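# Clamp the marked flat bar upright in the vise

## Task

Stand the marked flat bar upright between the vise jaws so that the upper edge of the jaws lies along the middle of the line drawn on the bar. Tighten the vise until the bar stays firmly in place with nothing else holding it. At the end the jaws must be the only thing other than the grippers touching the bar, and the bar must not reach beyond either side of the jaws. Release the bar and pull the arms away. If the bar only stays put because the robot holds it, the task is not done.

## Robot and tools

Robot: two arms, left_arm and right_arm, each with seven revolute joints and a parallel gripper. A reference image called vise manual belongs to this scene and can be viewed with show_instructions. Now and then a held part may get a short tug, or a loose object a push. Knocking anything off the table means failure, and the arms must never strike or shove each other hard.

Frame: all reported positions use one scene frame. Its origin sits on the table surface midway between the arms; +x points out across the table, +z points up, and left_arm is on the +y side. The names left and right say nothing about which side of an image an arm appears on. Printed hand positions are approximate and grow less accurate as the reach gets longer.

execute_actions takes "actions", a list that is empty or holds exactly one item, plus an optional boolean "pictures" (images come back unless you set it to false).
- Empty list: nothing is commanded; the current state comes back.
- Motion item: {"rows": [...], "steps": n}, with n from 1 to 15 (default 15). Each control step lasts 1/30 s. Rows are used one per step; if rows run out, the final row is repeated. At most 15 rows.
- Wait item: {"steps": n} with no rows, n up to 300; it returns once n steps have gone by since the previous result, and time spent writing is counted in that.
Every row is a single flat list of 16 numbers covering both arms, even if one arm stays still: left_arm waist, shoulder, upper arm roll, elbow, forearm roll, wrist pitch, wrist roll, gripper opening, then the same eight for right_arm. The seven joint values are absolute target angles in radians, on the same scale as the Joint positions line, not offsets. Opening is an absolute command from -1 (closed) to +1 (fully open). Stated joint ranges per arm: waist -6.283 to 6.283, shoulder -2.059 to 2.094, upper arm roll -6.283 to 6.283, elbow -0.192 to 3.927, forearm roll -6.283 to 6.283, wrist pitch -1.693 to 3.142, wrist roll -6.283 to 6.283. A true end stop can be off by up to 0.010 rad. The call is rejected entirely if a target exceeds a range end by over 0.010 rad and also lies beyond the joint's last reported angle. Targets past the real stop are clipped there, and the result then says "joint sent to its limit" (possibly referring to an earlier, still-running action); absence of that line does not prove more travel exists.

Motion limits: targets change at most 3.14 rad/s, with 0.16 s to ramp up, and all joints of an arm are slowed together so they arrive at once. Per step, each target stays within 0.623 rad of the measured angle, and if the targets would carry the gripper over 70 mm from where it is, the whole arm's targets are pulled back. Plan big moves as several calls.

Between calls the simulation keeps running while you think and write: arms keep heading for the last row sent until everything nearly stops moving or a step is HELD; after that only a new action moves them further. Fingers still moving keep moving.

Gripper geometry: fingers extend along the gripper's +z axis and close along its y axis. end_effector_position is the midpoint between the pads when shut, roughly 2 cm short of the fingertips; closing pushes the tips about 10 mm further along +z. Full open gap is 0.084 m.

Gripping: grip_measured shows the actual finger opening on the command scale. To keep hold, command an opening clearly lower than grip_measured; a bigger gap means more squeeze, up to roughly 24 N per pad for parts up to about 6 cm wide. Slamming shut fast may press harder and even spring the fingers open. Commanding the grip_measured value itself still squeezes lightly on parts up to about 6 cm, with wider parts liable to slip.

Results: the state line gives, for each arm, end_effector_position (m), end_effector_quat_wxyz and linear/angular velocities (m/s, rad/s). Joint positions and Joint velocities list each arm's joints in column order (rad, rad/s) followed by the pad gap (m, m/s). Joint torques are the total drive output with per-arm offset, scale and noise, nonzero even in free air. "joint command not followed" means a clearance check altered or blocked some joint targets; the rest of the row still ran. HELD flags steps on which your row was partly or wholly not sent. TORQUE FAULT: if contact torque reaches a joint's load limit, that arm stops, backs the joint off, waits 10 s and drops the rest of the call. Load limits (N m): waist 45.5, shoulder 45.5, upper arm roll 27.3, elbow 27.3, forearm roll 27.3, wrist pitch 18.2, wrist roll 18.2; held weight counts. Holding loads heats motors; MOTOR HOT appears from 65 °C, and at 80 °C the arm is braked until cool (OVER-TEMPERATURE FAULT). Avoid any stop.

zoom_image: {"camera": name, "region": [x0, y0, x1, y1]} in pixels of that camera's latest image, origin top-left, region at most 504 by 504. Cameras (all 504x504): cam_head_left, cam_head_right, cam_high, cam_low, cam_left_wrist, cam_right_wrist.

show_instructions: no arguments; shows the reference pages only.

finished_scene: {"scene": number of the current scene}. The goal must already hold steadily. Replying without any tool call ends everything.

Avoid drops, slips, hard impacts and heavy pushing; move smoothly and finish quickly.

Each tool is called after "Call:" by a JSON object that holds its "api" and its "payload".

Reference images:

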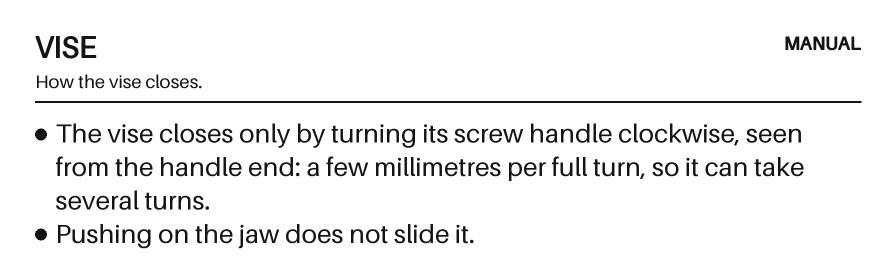

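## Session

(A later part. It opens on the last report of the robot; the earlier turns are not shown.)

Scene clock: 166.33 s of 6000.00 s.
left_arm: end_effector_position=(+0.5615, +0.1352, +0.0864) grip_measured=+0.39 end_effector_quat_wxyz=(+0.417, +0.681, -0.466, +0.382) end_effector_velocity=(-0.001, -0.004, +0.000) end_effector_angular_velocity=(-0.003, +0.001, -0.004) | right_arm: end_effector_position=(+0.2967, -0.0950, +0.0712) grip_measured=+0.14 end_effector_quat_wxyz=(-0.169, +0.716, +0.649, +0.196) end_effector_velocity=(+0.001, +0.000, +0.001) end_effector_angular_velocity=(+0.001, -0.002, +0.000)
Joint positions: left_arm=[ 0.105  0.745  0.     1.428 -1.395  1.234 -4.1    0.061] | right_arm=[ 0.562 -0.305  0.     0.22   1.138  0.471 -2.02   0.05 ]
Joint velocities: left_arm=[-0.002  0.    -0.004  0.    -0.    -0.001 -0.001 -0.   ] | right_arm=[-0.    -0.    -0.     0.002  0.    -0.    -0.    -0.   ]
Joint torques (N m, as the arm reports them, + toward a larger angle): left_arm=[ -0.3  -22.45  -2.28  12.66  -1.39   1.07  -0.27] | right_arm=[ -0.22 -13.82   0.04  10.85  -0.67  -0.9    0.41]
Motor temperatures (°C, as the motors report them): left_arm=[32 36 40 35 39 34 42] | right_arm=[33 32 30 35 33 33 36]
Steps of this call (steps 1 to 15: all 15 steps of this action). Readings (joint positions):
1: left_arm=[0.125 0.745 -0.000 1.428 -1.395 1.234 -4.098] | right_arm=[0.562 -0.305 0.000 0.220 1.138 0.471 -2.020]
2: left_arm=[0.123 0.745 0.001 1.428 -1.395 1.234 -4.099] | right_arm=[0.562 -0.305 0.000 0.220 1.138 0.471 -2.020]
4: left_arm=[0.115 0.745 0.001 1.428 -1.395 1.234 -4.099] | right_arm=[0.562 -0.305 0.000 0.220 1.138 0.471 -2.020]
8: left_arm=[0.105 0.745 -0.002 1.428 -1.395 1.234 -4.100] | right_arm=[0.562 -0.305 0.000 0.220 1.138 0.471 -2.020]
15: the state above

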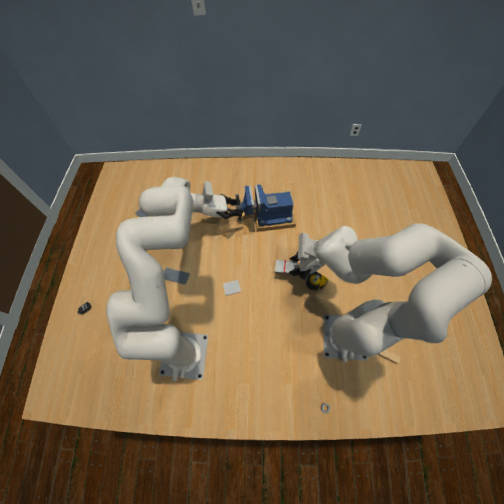

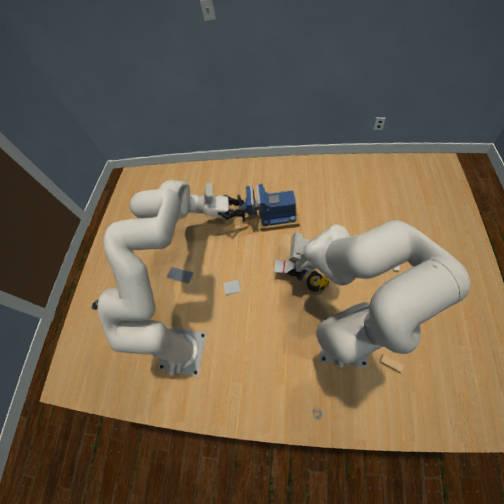

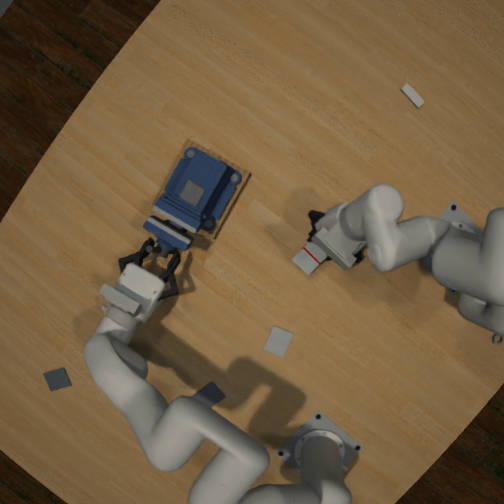

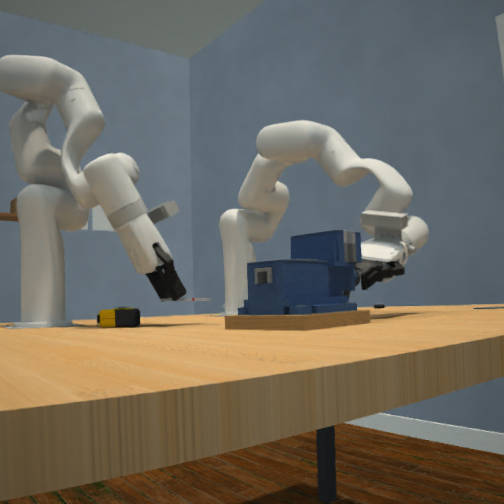

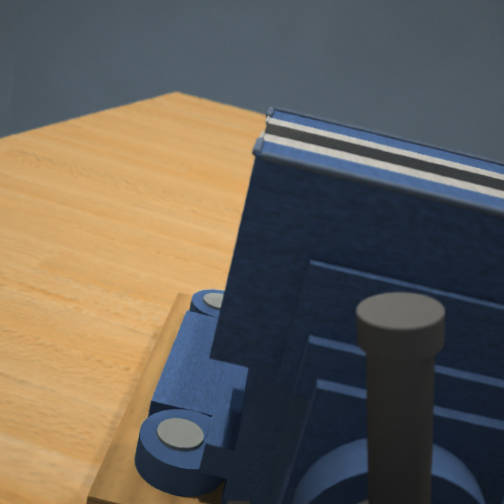

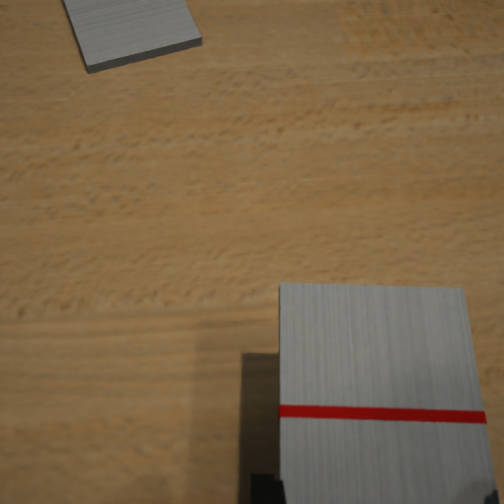

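Call:
{"api": "execute_actions", "payload": {"actions": [{"rows":[[0.095,0.745,0,1.428,-1.395,1.234,-3.4,0.4, 0.562,-0.5,0,0.4,1.0,0.7,-2.02,-0.7]]}], "pictures": false}}

Call:
{"api": "execute_actions", "payload": {"actions": [{"rows":[[0.095,0.745,0,1.428,-1.395,1.234,-2.3,0.4, 0.562,-0.5,0,0.4,1.0,0.7,-2.02,-0.7]]}]}}

Scene clock: 172.80 s of 6000.00 s.
left_arm: end_effector_position=(+0.5602, +0.1309, +0.0860) grip_measured=+0.39 end_effector_quat_wxyz=(-0.267, -0.485, +0.668, -0.497) end_effector_velocity=(-0.001, +0.002, -0.001) end_effector_angular_velocity=(+0.036, -0.260, -0.102) | right_arm: end_effector_position=(+0.3320, -0.0272, +0.2004) grip_measured=+0.14 end_effector_quat_wxyz=(-0.185, +0.597, +0.720, +0.301) end_effector_velocity=(-0.016, +0.010, +0.019) end_effector_angular_velocity=(+0.016, -0.006, +0.097)
Joint positions: left_arm=[ 0.096  0.745  0.002  1.428 -1.395  1.233 -3.421  0.061] | right_arm=[ 0.562 -0.496  0.     0.396  1.004  0.693 -2.02   0.05 ]
Joint velocities: left_arm=[ 0.001 -0.     0.004 -0.003  0.001  0.004  0.285  0.001] | right_arm=[ 0.001 -0.049 -0.003  0.016 -0.054  0.099 -0.    -0.   ]
Joint torques (N m, as the arm reports them, + toward a larger angle): left_arm=[ -3.22 -22.56  -6.55  12.55  -1.27   1.99  -0.8 ] | right_arm=[ -0.12 -10.75   0.    12.83   0.    -0.83   0.48]
Motor temperatures (°C, as the motors report them): left_arm=[32 36 40 34 39 33 42] | right_arm=[33 32 30 35 33 33 36]
Steps of this call (steps 1 to 15: the robot went on to your last target; steps 16 to 179: nothing new was sent; steps 180 to 194: all 15 steps of this action). Readings (joint positions):
180: left_arm=[0.105 0.745 0.000 1.428 -1.395 1.234 -4.100] | right_arm=[0.562 -0.305 -0.000 0.220 1.138 0.471 -2.020]
181: left_arm=[0.105 0.745 0.000 1.428 -1.395 1.234 -4.096] | right_arm=[0.562 -0.307 -0.000 0.222 1.136 0.475 -2.020]
183: left_arm=[0.104 0.745 0.000 1.428 -1.395 1.234 -4.050] | right_arm=[0.562 -0.336 -0.001 0.245 1.113 0.513 -2.020]
187: left_arm=[0.100 0.745 0.000 1.428 -1.395 1.234 -3.764] | right_arm=[0.562 -0.414 0.000 0.323 1.061 0.599 -2.020]
194: the state above

Scene clock: 173.30 s of 6000.00 s.
left_arm: end_effector_position=(+0.5610, +0.1310, +0.0877) grip_measured=+0.40 end_effector_quat_wxyz=(-0.004, -0.117, +0.817, -0.565) end_effector_velocity=(-0.007, -0.002, -0.004) end_effector_angular_velocity=(+0.225, -1.669, -0.670) | right_arm: end_effector_position=(+0.3315, -0.0261, +0.2030) grip_measured=+0.14 end_effector_quat_wxyz=(-0.186, +0.593, +0.723, +0.302) end_effector_velocity=(+0.001, -0.000, +0.001) end_effector_angular_velocity=(+0.001, -0.001, -0.003)
Joint positions: left_arm=[ 0.097  0.743  0.002  1.429 -1.395  1.234 -2.453  0.061] | right_arm=[ 0.562 -0.5   -0.     0.4    1.     0.7   -2.02   0.05 ]
Joint velocities: left_arm=[ 0.     0.    -0.002 -0.012  0.006  0.009  1.822  0.   ] | right_arm=[-0.001 -0.002  0.     0.001 -0.     0.     0.002 -0.   ]
Joint torques (N m, as the arm reports them, + toward a larger angle): left_arm=[ -8.86 -20.7  -14.25   9.85   0.14   3.31  -0.77] | right_arm=[ -0.79 -12.82  -0.1   14.05  -0.11  -0.82   0.41]
Motor temperatures (°C, as the motors report them): left_arm=[32 36 40 34 39 33 42] | right_arm=[33 32 30 35 33 33 36]
Steps of this call (steps 1 to 15: all 15 steps of this action). Readings (joint positions):
1: left_arm=[0.096 0.745 0.002 1.428 -1.395 1.233 -3.413] | right_arm=[0.562 -0.497 0.000 0.397 1.003 0.695 -2.020]
2: left_arm=[0.096 0.745 0.002 1.428 -1.395 1.233 -3.404] | right_arm=[0.562 -0.497 -0.000 0.397 1.002 0.697 -2.020]
4: left_arm=[0.096 0.745 0.002 1.428 -1.395 1.233 -3.354] | right_arm=[0.562 -0.498 -0.000 0.397 1.001 0.699 -2.020]
8: left_arm=[0.097 0.746 0.003 1.429 -1.396 1.231 -3.065] | right_arm=[0.562 -0.499 -0.000 0.399 1.000 0.700 -2.020]
15: the state above

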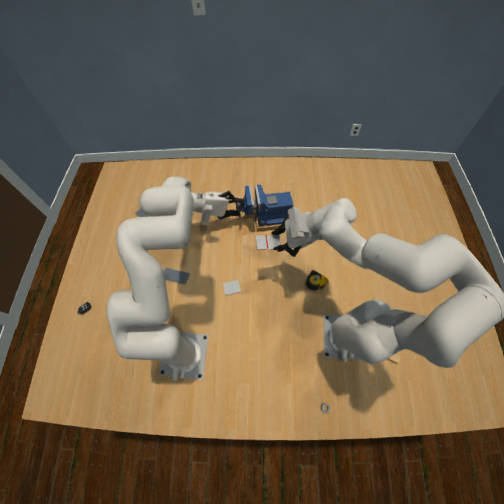

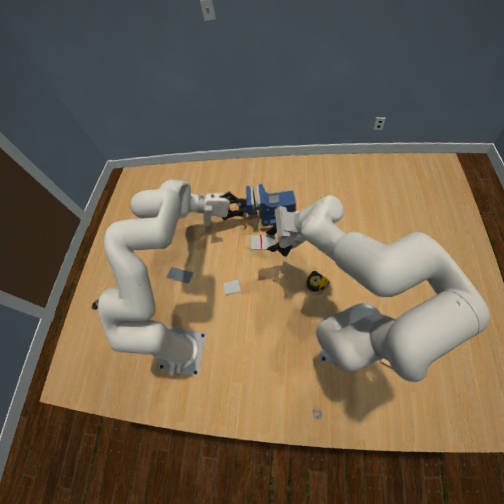

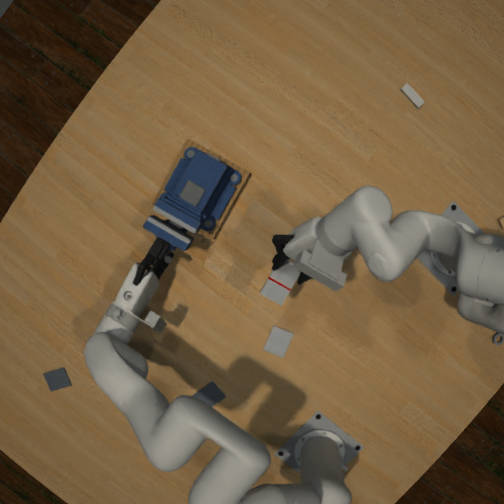

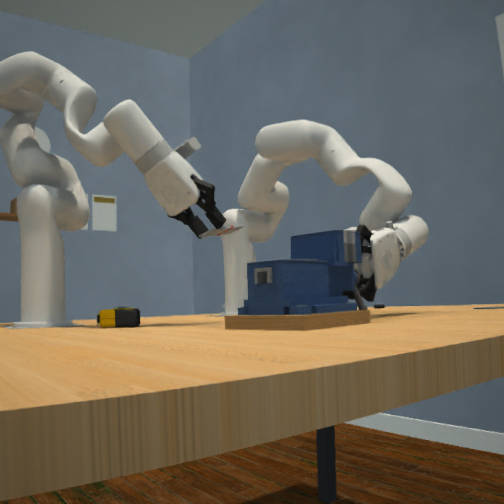

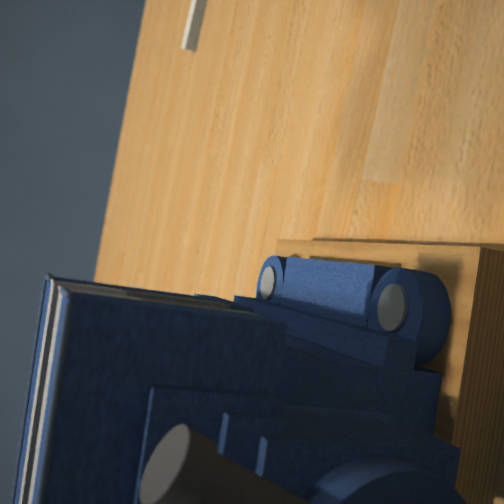

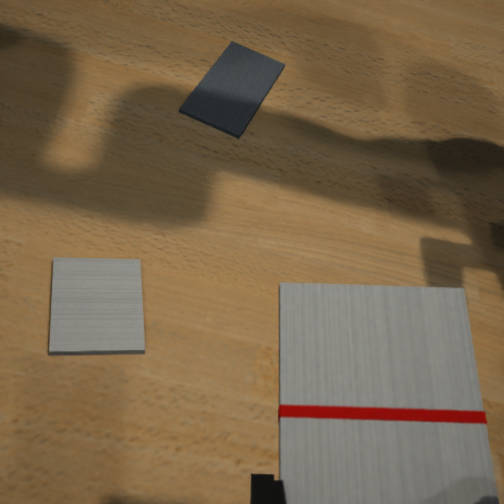

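Call:
{"api": "execute_actions", "payload": {"actions": [{"rows":[[0.104,0.745,0,1.428,-1.395,1.234,-2.3,0.4, 0.562,-0.5,0,0.4,1.0,0.7,-2.02,-0.7],[0.104,0.745,0,1.428,-1.395,1.234,-2.3,0.4, 0.562,-0.5,0,0.4,1.0,0.7,-2.02,-0.7],[0.104,0.745,0,1.428,-1.395,1.234,-2.3,0.4, 0.562,-0.5,0,0.4,1.0,0.7,-2.02,-0.7],[0.104,0.745,0,1.428,-1.395,1.234,-1.4,0.4, 0.562,-0.5,0,0.4,1.0,0.7,-2.02,-0.7]]}], "pictures": false}}

Call:
{"api": "execute_actions", "payload": {"actions": [{"rows":[[0.104,0.745,0,1.428,-1.395,1.234,-0.4,0.4, 0.562,-0.5,0,0.4,1.0,0.7,-2.02,-0.7]]}]}}

Call:
{"api": "execute_actions", "payload": {"actions": [{"rows":[[0.104,0.745,0,1.428,-1.395,1.234,0.7,0.4, 0.562,-0.5,0,0.4,1.0,0.7,-2.02,-0.7]]}]}}

Scene clock: 181.50 s of 6000.00 s.
left_arm: end_effector_position=(+0.5588, +0.1312, +0.0844) grip_measured=+0.40 end_effector_quat_wxyz=(+0.225, +0.225, +0.793, -0.519) end_effector_velocity=(-0.005, -0.001, -0.005) end_effector_angular_velocity=(+0.270, -2.014, -0.794) | right_arm: end_effector_position=(+0.3315, -0.0260, +0.2031) grip_measured=+0.14 end_effector_quat_wxyz=(-0.186, +0.593, +0.723, +0.303) end_effector_velocity=(-0.000, +0.000, +0.000) end_effector_angular_velocity=(+0.000, -0.000, +0.000)
Joint positions: left_arm=[ 0.102  0.747 -0.003  1.425 -1.394  1.234 -1.608  0.061] | right_arm=[ 0.562 -0.5    0.     0.4    1.     0.7   -2.02   0.05 ]
Joint velocities: left_arm=[-0.     0.004 -0.002 -0.008  0.004  0.002  2.191 -0.   ] | right_arm=[ 0.001  0.    -0.     0.     0.    -0.     0.    -0.   ]
Joint torques (N m, as the arm reports them, + toward a larger angle): left_arm=[ -5.21 -19.75  -8.24   9.12   0.75   1.68  -0.64] | right_arm=[ -0.9  -12.76  -0.12  13.79  -0.33  -1.05   0.35]
Motor temperatures (°C, as the motors report them): left_arm=[32 36 40 34 39 33 42] | right_arm=[33 32 30 36 33 33 36]
Steps of this call (steps 1 to 30: the robot went on to your last target; steps 31 to 231: nothing new was sent; steps 232 to 246: all 15 steps of this action). Readings (joint positions):
232: left_arm=[0.096 0.745 -0.000 1.428 -1.395 1.234 -2.300] | right_arm=[0.562 -0.500 0.000 0.400 1.000 0.700 -2.020]
233: left_arm=[0.097 0.745 -0.000 1.428 -1.395 1.234 -2.300] | right_arm=[0.562 -0.500 -0.000 0.400 1.000 0.700 -2.020]
235: left_arm=[0.099 0.746 -0.003 1.428 -1.395 1.234 -2.300] | right_arm=[0.562 -0.500 -0.000 0.400 1.000 0.700 -2.020]
239: left_arm=[0.101 0.746 -0.004 1.427 -1.395 1.235 -2.203] | right_arm=[0.562 -0.500 -0.000 0.400 1.000 0.700 -2.020]
246: the state above

Scene clock: 182.00 s of 6000.00 s.
left_arm: end_effector_position=(+0.5611, +0.1349, +0.0853) grip_measured=+0.39 end_effector_quat_wxyz=(+0.471, +0.617, +0.548, -0.312) end_effector_velocity=(+0.013, -0.006, +0.027) end_effector_angular_velocity=(+0.103, -0.908, -0.343) | right_arm: end_effector_position=(+0.3315, -0.0260, +0.2031) grip_measured=+0.14 end_effector_quat_wxyz=(-0.186, +0.593, +0.723, +0.303) end_effector_velocity=(+0.001, -0.000, +0.001) end_effector_angular_velocity=(+0.001, -0.002, -0.002)
Joint positions: left_arm=[ 0.104  0.746  0.001  1.428 -1.395  1.233 -0.467  0.061] | right_arm=[ 0.562 -0.5   -0.     0.4    1.     0.7   -2.02   0.05 ]
Joint velocities: left_arm=[ 0.001 -0.024 -0.009  0.026 -0.009  0.012  0.931  0.   ] | right_arm=[-0.002 -0.     0.     0.002 -0.    -0.    -0.    -0.   ]
Joint torques (N m, as the arm reports them, + toward a larger angle): left_arm=[ -3.61 -24.35  -6.63  13.16  -1.67   2.77  -0.96] | right_arm=[ -0.24 -12.86  -0.1   13.73   0.02  -0.98   0.35]
Motor temperatures (°C, as the motors report them): left_arm=[32 36 40 34 39 33 42] | right_arm=[33 32 30 36 33 33 36]
Steps of this call (steps 1 to 15: all 15 steps of this action). Readings (joint positions):
1: left_arm=[0.102 0.748 -0.003 1.425 -1.394 1.234 -1.542] | right_arm=[0.562 -0.500 -0.000 0.400 1.000 0.700 -2.020]
2: left_arm=[0.102 0.748 -0.003 1.425 -1.394 1.234 -1.483] | right_arm=[0.562 -0.500 0.000 0.400 1.000 0.700 -2.020]
4: left_arm=[0.101 0.748 -0.003 1.424 -1.393 1.234 -1.350] | right_arm=[0.562 -0.500 -0.000 0.400 1.000 0.700 -2.020]
8: left_arm=[0.102 0.749 -0.002 1.423 -1.393 1.234 -0.987] | right_arm=[0.562 -0.500 -0.000 0.400 1.000 0.700 -2.020]
15: the state above

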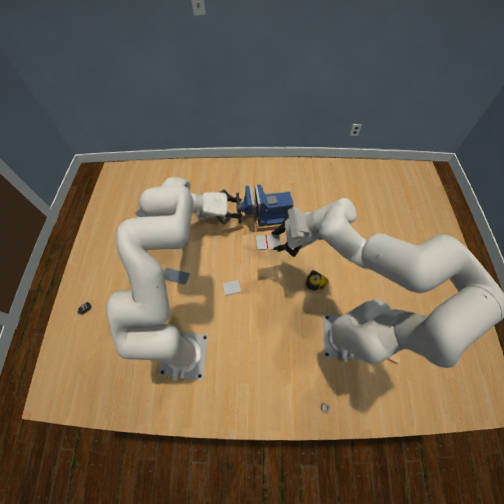

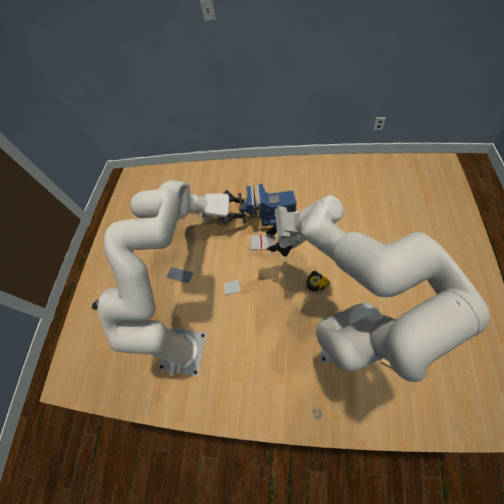

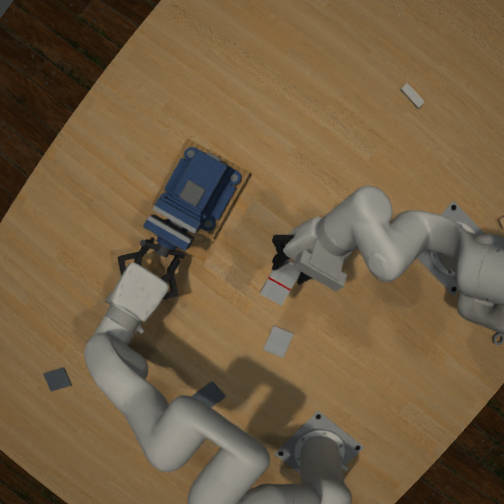

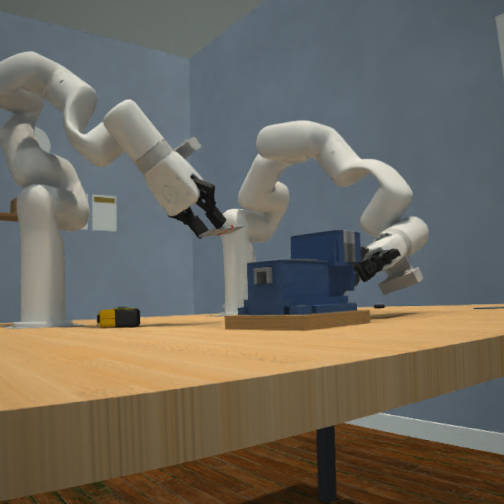

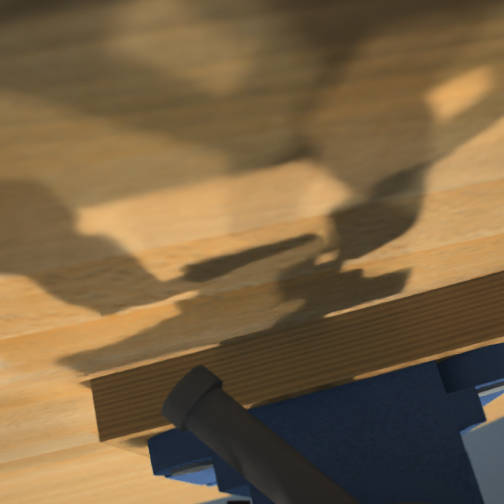

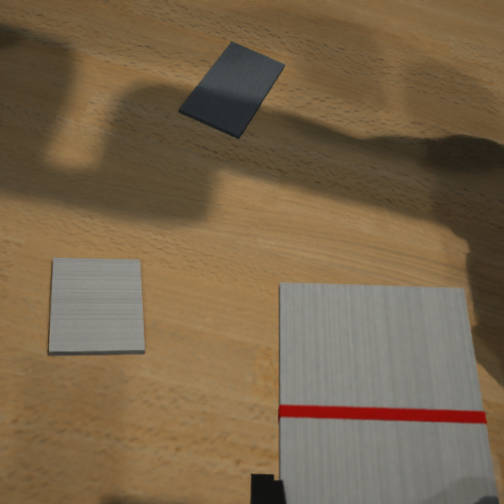

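Scene clock: 182.50 s of 6000.00 s.
left_arm: end_effector_position=(+0.5615, +0.1332, +0.0878) grip_measured=+0.39 end_effector_quat_wxyz=(+0.565, +0.805, +0.177, -0.043) end_effector_velocity=(-0.004, -0.004, -0.002) end_effector_angular_velocity=(+0.232, -1.674, -0.662) | right_arm: end_effector_position=(+0.3315, -0.0260, +0.2031) grip_measured=+0.14 end_effector_quat_wxyz=(-0.186, +0.593, +0.723, +0.303) end_effector_velocity=(+0.000, +0.000, +0.000) end_effector_angular_velocity=(+0.000, -0.000, -0.000)
Joint positions: left_arm=[ 0.104  0.744 -0.001  1.429 -1.395  1.235  0.548  0.061] | right_arm=[ 0.562 -0.5    0.     0.4    1.     0.7   -2.02   0.05 ]
Joint velocities: left_arm=[-0.003  0.001 -0.004 -0.005  0.002  0.003  1.818 -0.   ] | right_arm=[-0. -0.  0.  0.  0. -0.  0. -0.]
Joint torques (N m, as the arm reports them, + toward a larger angle): left_arm=[ -1.76 -22.61  -3.92  11.06  -0.34   2.35  -1.06] | right_arm=[ -0.3  -12.23   0.    14.05  -0.06  -0.92   0.42]
Motor temperatures (°C, as the motors report them): left_arm=[32 36 40 34 39 33 42] | right_arm=[33 32 30 36 33 33 36]
Steps of this call (steps 1 to 15: all 15 steps of this action). Readings (joint positions):
1: left_arm=[0.104 0.746 0.000 1.428 -1.395 1.233 -0.442] | right_arm=[0.562 -0.500 0.000 0.400 1.000 0.700 -2.020]
2: left_arm=[0.104 0.745 0.000 1.429 -1.395 1.234 -0.422] | right_arm=[0.562 -0.500 -0.000 0.400 1.000 0.700 -2.020]
4: left_arm=[0.104 0.744 -0.000 1.429 -1.395 1.234 -0.361] | right_arm=[0.562 -0.500 -0.000 0.400 1.000 0.700 -2.020]
8: left_arm=[0.104 0.744 0.000 1.429 -1.396 1.234 -0.063] | right_arm=[0.562 -0.500 0.000 0.400 1.000 0.700 -2.020]
15: the state above

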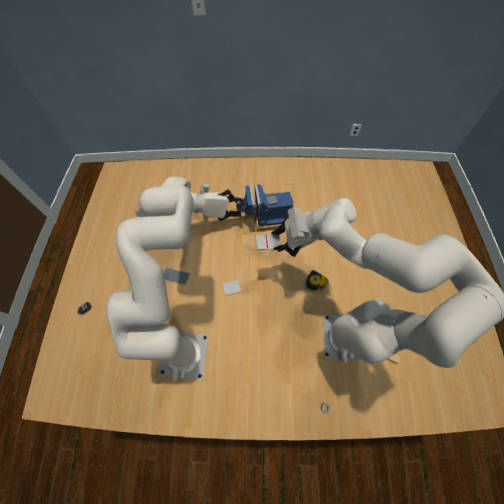

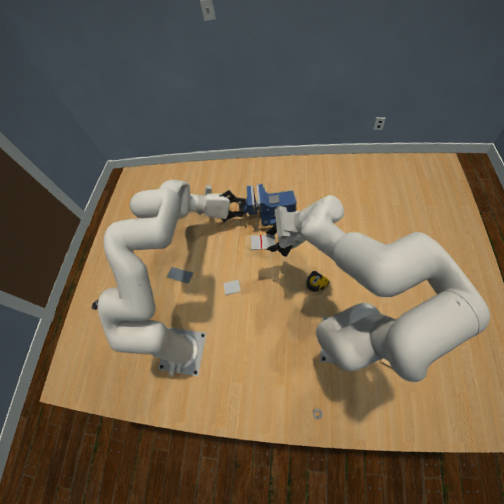

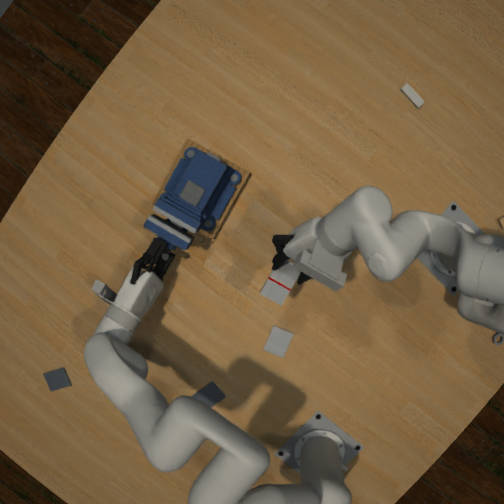

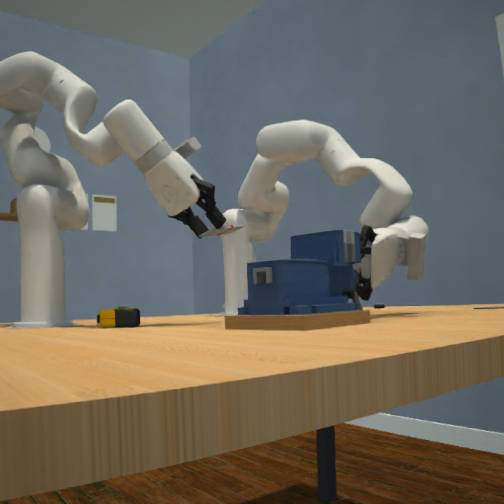

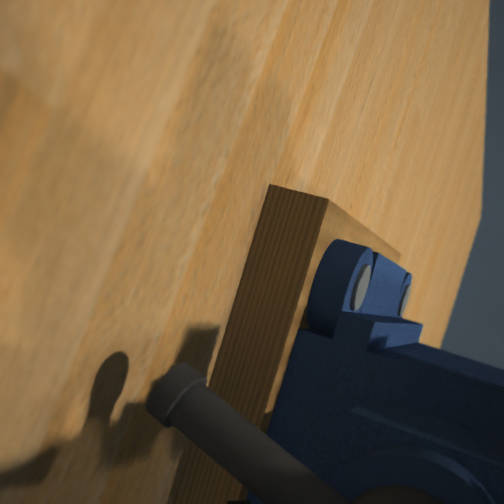

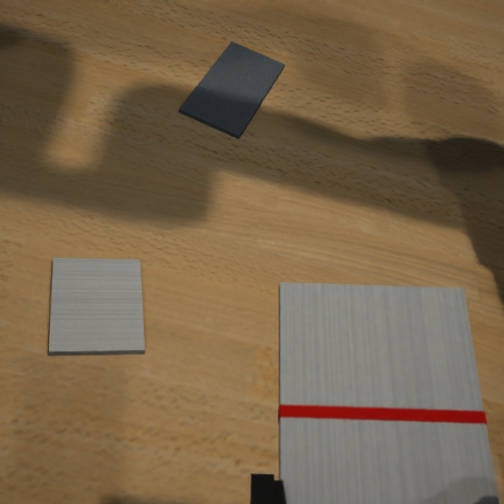

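Call:
{"api": "execute_actions", "payload": {"actions": [{"rows":[[0.099,0.753,0,1.444,-1.395,1.234,3.5,0.4, 0.4,-0.4,0,0.9,1.1,1.2,1.1,-0.7]]}], "pictures": false}}

Call:
{"api": "execute_actions", "payload": {"actions": [{"steps":15}], "pictures": false}}

Call:
{"api": "execute_actions", "payload": {"actions": [{"rows":[[0.096,0.753,0,1.444,-1.395,1.234,6.2,0.4, 0.284,0.4,0,1.511,1.132,1.269,1.1,-0.7]]}], "pictures": false}}

Call:
{"api": "execute_actions", "payload": {"actions": [{"steps":30}], "pictures": false}}

Call:
{"api": "execute_actions", "payload": {"actions": [{"rows":[[0.096,0.753,0,1.444,-1.395,1.234,5.3,0.4, 0.284,0.467,0,1.511,1.132,1.269,1.1,-0.7]]}], "pictures": false}}

Call:
{"api": "execute_actions", "payload": {"actions": [{"steps":10}]}}

Call:
{"api": "zoom_image", "payload": {"camera": "cam_head_left", "region": [210,150,310,240]}}

Call:
{"api": "zoom_image", "payload": {"camera": "cam_low", "region": [260,140,400,280]}}

Scene clock: 194.47 s of 6000.00 s.
left_arm: end_effector_position=(+0.5635, +0.1325, +0.0851) grip_measured=+0.39 end_effector_quat_wxyz=(+0.497, +0.773, -0.289, +0.269) end_effector_velocity=(+0.004, +0.000, +0.003) end_effector_angular_velocity=(+0.355, -2.564, -1.000) | right_arm: end_effector_position=(+0.3702, +0.0197, +0.3470) grip_measured=+0.14 end_effector_quat_wxyz=(-0.372, +0.719, +0.519, +0.276) end_effector_velocity=(+0.048, +0.058, +0.324) end_effector_angular_velocity=(+0.480, +1.780, -0.986)
Joint positions: left_arm=[ 0.1    0.754  0.001  1.441 -1.394  1.233  1.692  0.061] | right_arm=[ 0.446 -0.429 -0.     0.758  1.071  1.057 -1.394  0.05 ]
Joint velocities: left_arm=[-0.002  0.003  0.002  0.013 -0.002 -0.001  2.766 -0.   ] | right_arm=[-0.248  0.152 -0.001  0.769  0.154  0.767  2.283  0.   ]
Joint torques (N m, as the arm reports them, + toward a larger angle): left_arm=[ -1.4  -23.79  -3.99  14.11  -1.79   1.85  -0.08] | right_arm=[ -0.15 -16.67  -0.47  14.38   0.52  -0.69   1.15]
Motor temperatures (°C, as the motors report them): left_arm=[32 36 39 34 39 33 42] | right_arm=[33 32 30 36 33 33 36]
Steps of this call (steps 1 to 30: the robot went on to your last target; steps 31 to 344: nothing new was sent; steps 345 to 359: all 15 steps of this action). Readings (joint positions):
345: left_arm=[0.104 0.745 0.000 1.428 -1.395 1.234 0.700] | right_arm=[0.562 -0.500 0.000 0.400 1.000 0.700 -2.020]
346: left_arm=[0.104 0.745 0.000 1.428 -1.395 1.234 0.704] | right_arm=[0.561 -0.499 0.000 0.402 1.001 0.704 -2.016]
348: left_arm=[0.104 0.746 0.000 1.429 -1.395 1.234 0.750] | right_arm=[0.550 -0.491 0.000 0.433 1.008 0.740 -1.971]
352: left_arm=[0.102 0.749 0.001 1.435 -1.394 1.234 1.036] | right_arm=[0.509 -0.467 -0.000 0.566 1.033 0.864 -1.802]
359: the state above

Scene clock: 194.97 s of 6000.00 s.
left_arm: end_effector_position=(+0.5653, +0.1318, +0.0881) grip_measured=+0.39 end_effector_quat_wxyz=(-0.207, -0.406, +0.717, -0.526) end_effector_velocity=(-0.002, -0.008, +0.005) end_effector_angular_velocity=(+0.343, -2.533, -1.000) | right_arm: end_effector_position=(+0.3756, +0.0278, +0.4057) grip_measured=+0.14 end_effector_quat_wxyz=(-0.497, +0.867, -0.019, -0.031) end_effector_velocity=(+0.001, +0.000, +0.006) end_effector_angular_velocity=(-0.086, +2.380, -1.394)
Joint positions: left_arm=[ 0.099  0.752  0.     1.445 -1.395  1.234  3.082  0.061] | right_arm=[ 0.4   -0.4    0.     0.898  1.1    1.199 -0.023  0.05 ]
Joint velocities: left_arm=[-0.003 -0.004 -0.009  0.001  0.     0.009  2.737  0.   ] | right_arm=[-0.003  0.001 -0.001  0.013  0.002  0.01   2.767  0.   ]
Joint torques (N m, as the arm reports them, + toward a larger angle): left_arm=[ -2.33 -23.02  -6.26  12.12  -0.8    2.49  -0.21] | right_arm=[ -0.55 -18.09  -0.54  15.09   0.74  -0.36   0.46]
Motor temperatures (°C, as the motors report them): left_arm=[32 36 39 34 39 33 42] | right_arm=[33 32 30 36 33 33 36]
Steps of this call (steps 1 to 15: the robot went on to your last target). Readings (joint positions):
1: left_arm=[0.100 0.754 0.001 1.442 -1.394 1.233 1.784] | right_arm=[0.438 -0.424 -0.000 0.783 1.076 1.082 -1.314]
2: left_arm=[0.100 0.754 0.001 1.442 -1.394 1.233 1.877] | right_arm=[0.430 -0.419 -0.000 0.807 1.081 1.106 -1.227]
4: left_arm=[0.100 0.754 0.001 1.443 -1.395 1.233 2.062] | right_arm=[0.417 -0.411 -0.000 0.847 1.089 1.146 -1.044]
8: left_arm=[0.100 0.753 0.001 1.444 -1.395 1.233 2.433] | right_arm=[0.404 -0.403 -0.000 0.887 1.097 1.186 -0.672]
15: the state above

Scene clock: 195.47 s of 6000.00 s.
left_arm: end_effector_position=(+0.5630, +0.1295, +0.0856) grip_measured=+0.39 end_effector_quat_wxyz=(+0.170, +0.142, +0.813, -0.539) end_effector_velocity=(+0.001, +0.005, -0.005) end_effector_angular_velocity=(+0.344, -2.549, -0.986) | right_arm: end_effector_position=(+0.5083, +0.0379, +0.3646) grip_measured=+0.14 end_effector_quat_wxyz=(-0.434, +0.778, -0.381, -0.248) end_effector_velocity=(+0.286, +0.001, -0.235) end_effector_angular_velocity=(-0.097, +1.504, -0.740)
Joint positions: left_arm=[ 0.096  0.755 -0.     1.442 -1.394  1.233  4.457  0.061] | right_arm=[0.327 0.077 0.    1.285 1.12  1.243 0.735 0.05 ]
Joint velocities: left_arm=[ 0.003  0.006  0.006 -0.002 -0.006 -0.001  2.767 -0.   ] | right_arm=[-0.154  1.147 -0.003  0.801  0.042  0.09   1.288  0.   ]
Joint torques (N m, as the arm reports them, + toward a larger angle): left_arm=[ -1.36 -25.2   -5.56  15.55  -2.23   2.16  -0.04] | right_arm=[ -0.36 -33.46  -0.71  14.32   0.7   -0.2    0.35]
Motor temperatures (°C, as the motors report them): left_arm=[32 36 39 34 39 33 42] | right_arm=[33 32 30 36 33 33 36]
Steps of this call (steps 1 to 15: all 15 steps of this action). Readings (joint positions):
1: left_arm=[0.099 0.752 -0.000 1.445 -1.395 1.234 3.172] | right_arm=[0.400 -0.400 0.000 0.899 1.100 1.199 0.069]
2: left_arm=[0.099 0.752 -0.000 1.445 -1.395 1.235 3.259] | right_arm=[0.400 -0.399 0.000 0.900 1.100 1.200 0.158]
4: left_arm=[0.098 0.752 -0.001 1.445 -1.395 1.235 3.438] | right_arm=[0.395 -0.370 0.001 0.930 1.101 1.205 0.299]
8: left_arm=[0.097 0.752 -0.000 1.443 -1.394 1.236 3.808] | right_arm=[0.364 -0.201 -0.000 1.090 1.110 1.221 0.432]
15: the state above

Scene clock: 196.47 s of 6000.00 s.
left_arm: end_effector_position=(+0.5641, +0.1287, +0.0882) grip_measured=+0.39 end_effector_quat_wxyz=(+0.524, +0.713, +0.413, -0.216) end_effector_velocity=(-0.003, +0.001, -0.006) end_effector_angular_velocity=(+0.006, +0.001, -0.003) | right_arm: end_effector_position=(+0.5815, +0.0343, +0.2858) grip_measured=+0.14 end_effector_quat_wxyz=(-0.356, +0.671, -0.546, -0.354) end_effector_velocity=(+0.001, -0.001, -0.001) end_effector_angular_velocity=(-0.001, +0.002, -0.002)
Joint positions: left_arm=[ 0.096  0.752 -0.001  1.445 -1.395  1.235  6.199  0.061] | right_arm=[0.284 0.4   0.    1.511 1.132 1.269 1.1   0.05 ]
Joint velocities: left_arm=[-0.     0.005  0.002 -0.005  0.003 -0.003  0.01  -0.   ] | right_arm=[-0.002  0.002 -0.    -0.    -0.    -0.     0.    -0.   ]
Joint torques (N m, as the arm reports them, + toward a larger angle): left_arm=[ -1.6  -22.04  -3.26  11.33  -0.36   1.97  -0.35] | right_arm=[ -0.38 -42.76   0.22  14.44   1.1   -0.18   0.28]
Motor temperatures (°C, as the motors report them): left_arm=[32 36 39 34 39 33 42] | right_arm=[33 32 30 36 33 33 36]
Steps of this call (steps 1 to 30: the robot went on to your last target). Readings (joint positions):
1: left_arm=[0.096 0.755 0.000 1.442 -1.394 1.233 4.550] | right_arm=[0.322 0.115 -0.000 1.311 1.122 1.246 0.778]
2: left_arm=[0.096 0.755 0.000 1.442 -1.394 1.233 4.643] | right_arm=[0.317 0.153 -0.000 1.338 1.123 1.249 0.821]
4: left_arm=[0.096 0.754 0.001 1.443 -1.395 1.233 4.828] | right_arm=[0.307 0.228 -0.000 1.390 1.126 1.255 0.905]
8: left_arm=[0.097 0.754 0.001 1.444 -1.395 1.233 5.199] | right_arm=[0.289 0.359 -0.001 1.478 1.130 1.265 1.049]
30: the state above

Scene clock: 196.97 s of 6000.00 s.
left_arm: end_effector_position=(+0.5639, +0.1295, +0.0873) grip_measured=+0.39 end_effector_quat_wxyz=(+0.390, +0.483, +0.668, -0.410) end_effector_velocity=(+0.001, +0.000, +0.001) end_effector_angular_velocity=(-0.107, +0.781, +0.307) | right_arm: end_effector_position=(+0.5818, +0.0344, +0.2473) grip_measured=+0.14 end_effector_quat_wxyz=(-0.335, +0.662, -0.559, -0.372) end_effector_velocity=(-0.003, -0.001, -0.011) end_effector_angular_velocity=(-0.006, +0.023, -0.001)
Joint positions: left_arm=[ 0.096  0.753 -0.     1.444 -1.395  1.234  5.361  0.061] | right_arm=[0.284 0.465 0.    1.512 1.132 1.269 1.1   0.05 ]
Joint velocities: left_arm=[ 0.    -0.001  0.     0.001 -0.002 -0.    -0.847 -0.   ] | right_arm=[-0.001  0.011 -0.001 -0.011 -0.001  0.001  0.002 -0.   ]
Joint torques (N m, as the arm reports them, + toward a larger angle): left_arm=[ -0.67 -23.16  -1.94  12.78  -1.36   1.36   0.65] | right_arm=[ -0.59 -43.01   0.24  14.19   0.84  -0.01   0.34]
Motor temperatures (°C, as the motors report them): left_arm=[32 36 39 34 39 33 42] | right_arm=[33 32 30 36 33 33 36]
Steps of this call (steps 1 to 15: all 15 steps of this action). Readings (joint positions):
1: left_arm=[0.096 0.753 -0.001 1.444 -1.395 1.235 6.199] | right_arm=[0.284 0.400 0.000 1.511 1.132 1.269 1.100]
2: left_arm=[0.096 0.753 -0.001 1.444 -1.395 1.234 6.196] | right_arm=[0.284 0.402 0.000 1.512 1.132 1.269 1.100]
4: left_arm=[0.095 0.753 -0.001 1.443 -1.395 1.235 6.155] | right_arm=[0.284 0.426 0.000 1.516 1.132 1.269 1.100]
8: left_arm=[0.095 0.754 -0.001 1.443 -1.394 1.235 5.875] | right_arm=[0.284 0.467 -0.000 1.505 1.131 1.269 1.100]
15: the state above

Scene clock: 197.30 s of 6000.00 s.
left_arm: end_effector_position=(+0.5640, +0.1296, +0.0874) grip_measured=+0.39 end_effector_quat_wxyz=(+0.378, +0.463, +0.683, -0.421) end_effector_velocity=(+0.000, -0.000, +0.001) end_effector_angular_velocity=(-0.003, +0.009, +0.004) | right_arm: end_effector_position=(+0.5815, +0.0343, +0.2460) grip_measured=+0.14 end_effector_quat_wxyz=(-0.334, +0.661, -0.559, -0.372) end_effector_velocity=(+0.000, -0.000, -0.000) end_effector_angular_velocity=(-0.000, +0.001, -0.001)
Joint positions: left_arm=[ 0.096  0.753 -0.     1.444 -1.395  1.234  5.301  0.061] | right_arm=[0.284 0.467 0.    1.511 1.132 1.269 1.1   0.05 ]
Joint velocities: left_arm=[-0.    -0.    -0.     0.    -0.002  0.001 -0.01  -0.   ] | right_arm=[-0.001  0.001  0.     0.001 -0.    -0.     0.001  0.   ]
Joint torques (N m, as the arm reports them, + toward a larger angle): left_arm=[ -0.07 -22.84  -2.    12.68  -1.06   1.14  -0.49] | right_arm=[ -0.1  -44.09   0.    14.28   1.    -0.06   0.16]
Motor temperatures (°C, as the motors report them): left_arm=[32 36 39 34 39 33 42] | right_arm=[33 32 30 36 33 33 36]
Steps of this call (steps 1 to 10: the robot went on to your last target). Readings (joint positions):
1: left_arm=[0.096 0.753 -0.000 1.444 -1.395 1.234 5.338] | right_arm=[0.284 0.466 0.000 1.512 1.132 1.269 1.100]
2: left_arm=[0.096 0.753 -0.000 1.444 -1.395 1.234 5.324] | right_arm=[0.284 0.466 0.000 1.511 1.132 1.269 1.100]
4: left_arm=[0.096 0.753 -0.000 1.444 -1.395 1.234 5.310] | right_arm=[0.284 0.467 0.000 1.511 1.132 1.269 1.100]
8: left_arm=[0.096 0.753 -0.000 1.444 -1.395 1.234 5.302] | right_arm=[0.284 0.467 0.000 1.511 1.132 1.269 1.100]
10: the state above

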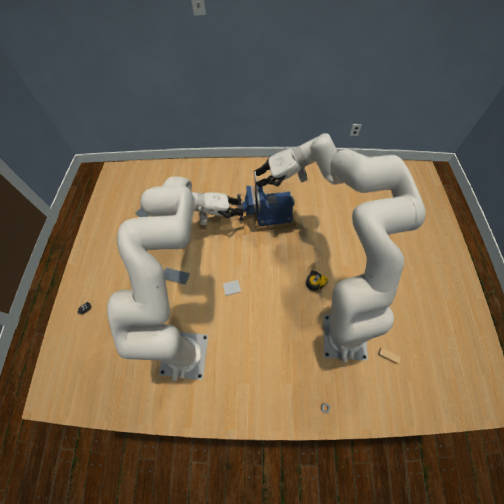

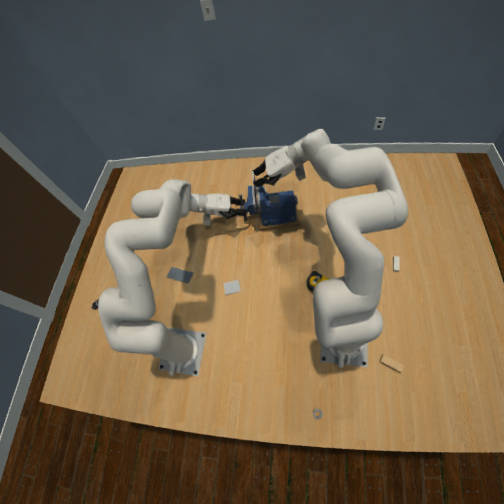

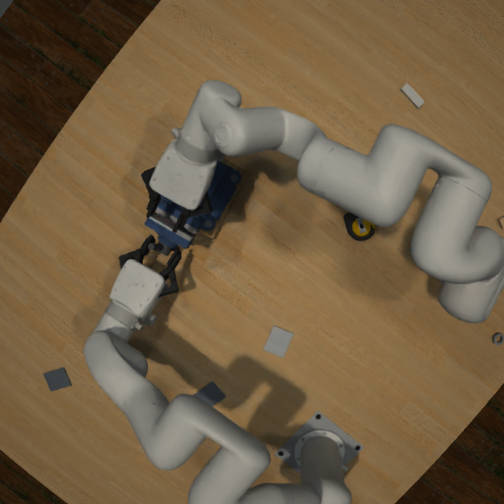

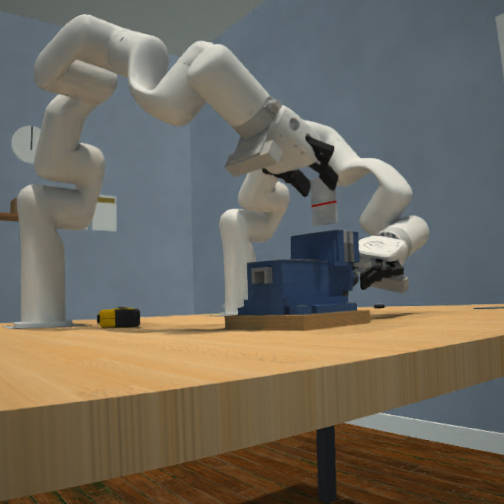

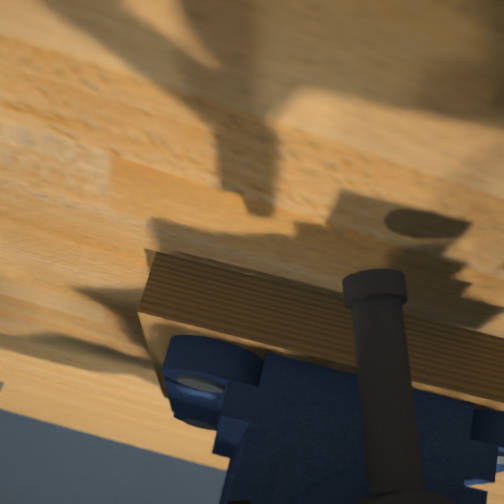

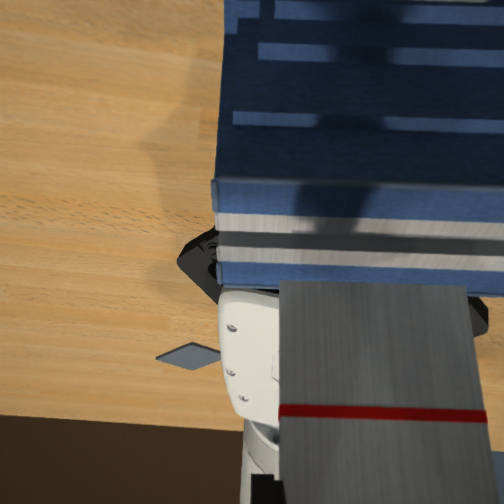

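Region (210, 150, 310, 240) of cam_head_left's 504x504 image, scaled by 5.040, with more detail than that image has; it fills the top 454 rows of this view, and the rest is white.

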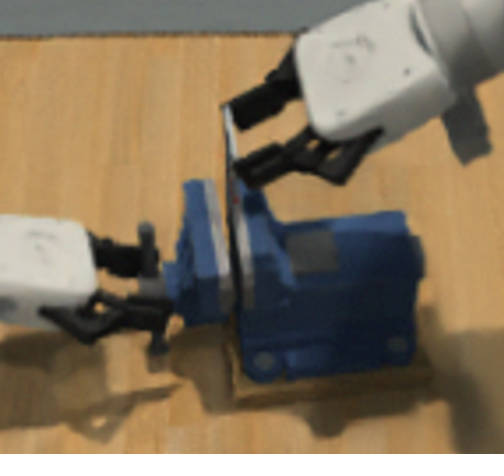

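Region (260, 140, 400, 280) of cam_low's 504x504 image, scaled by 3.600, with more detail than that image has.

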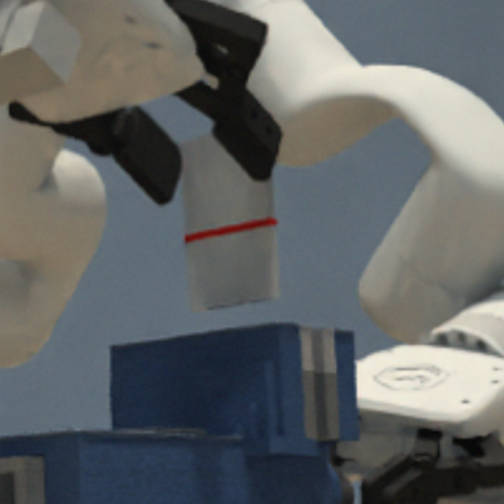

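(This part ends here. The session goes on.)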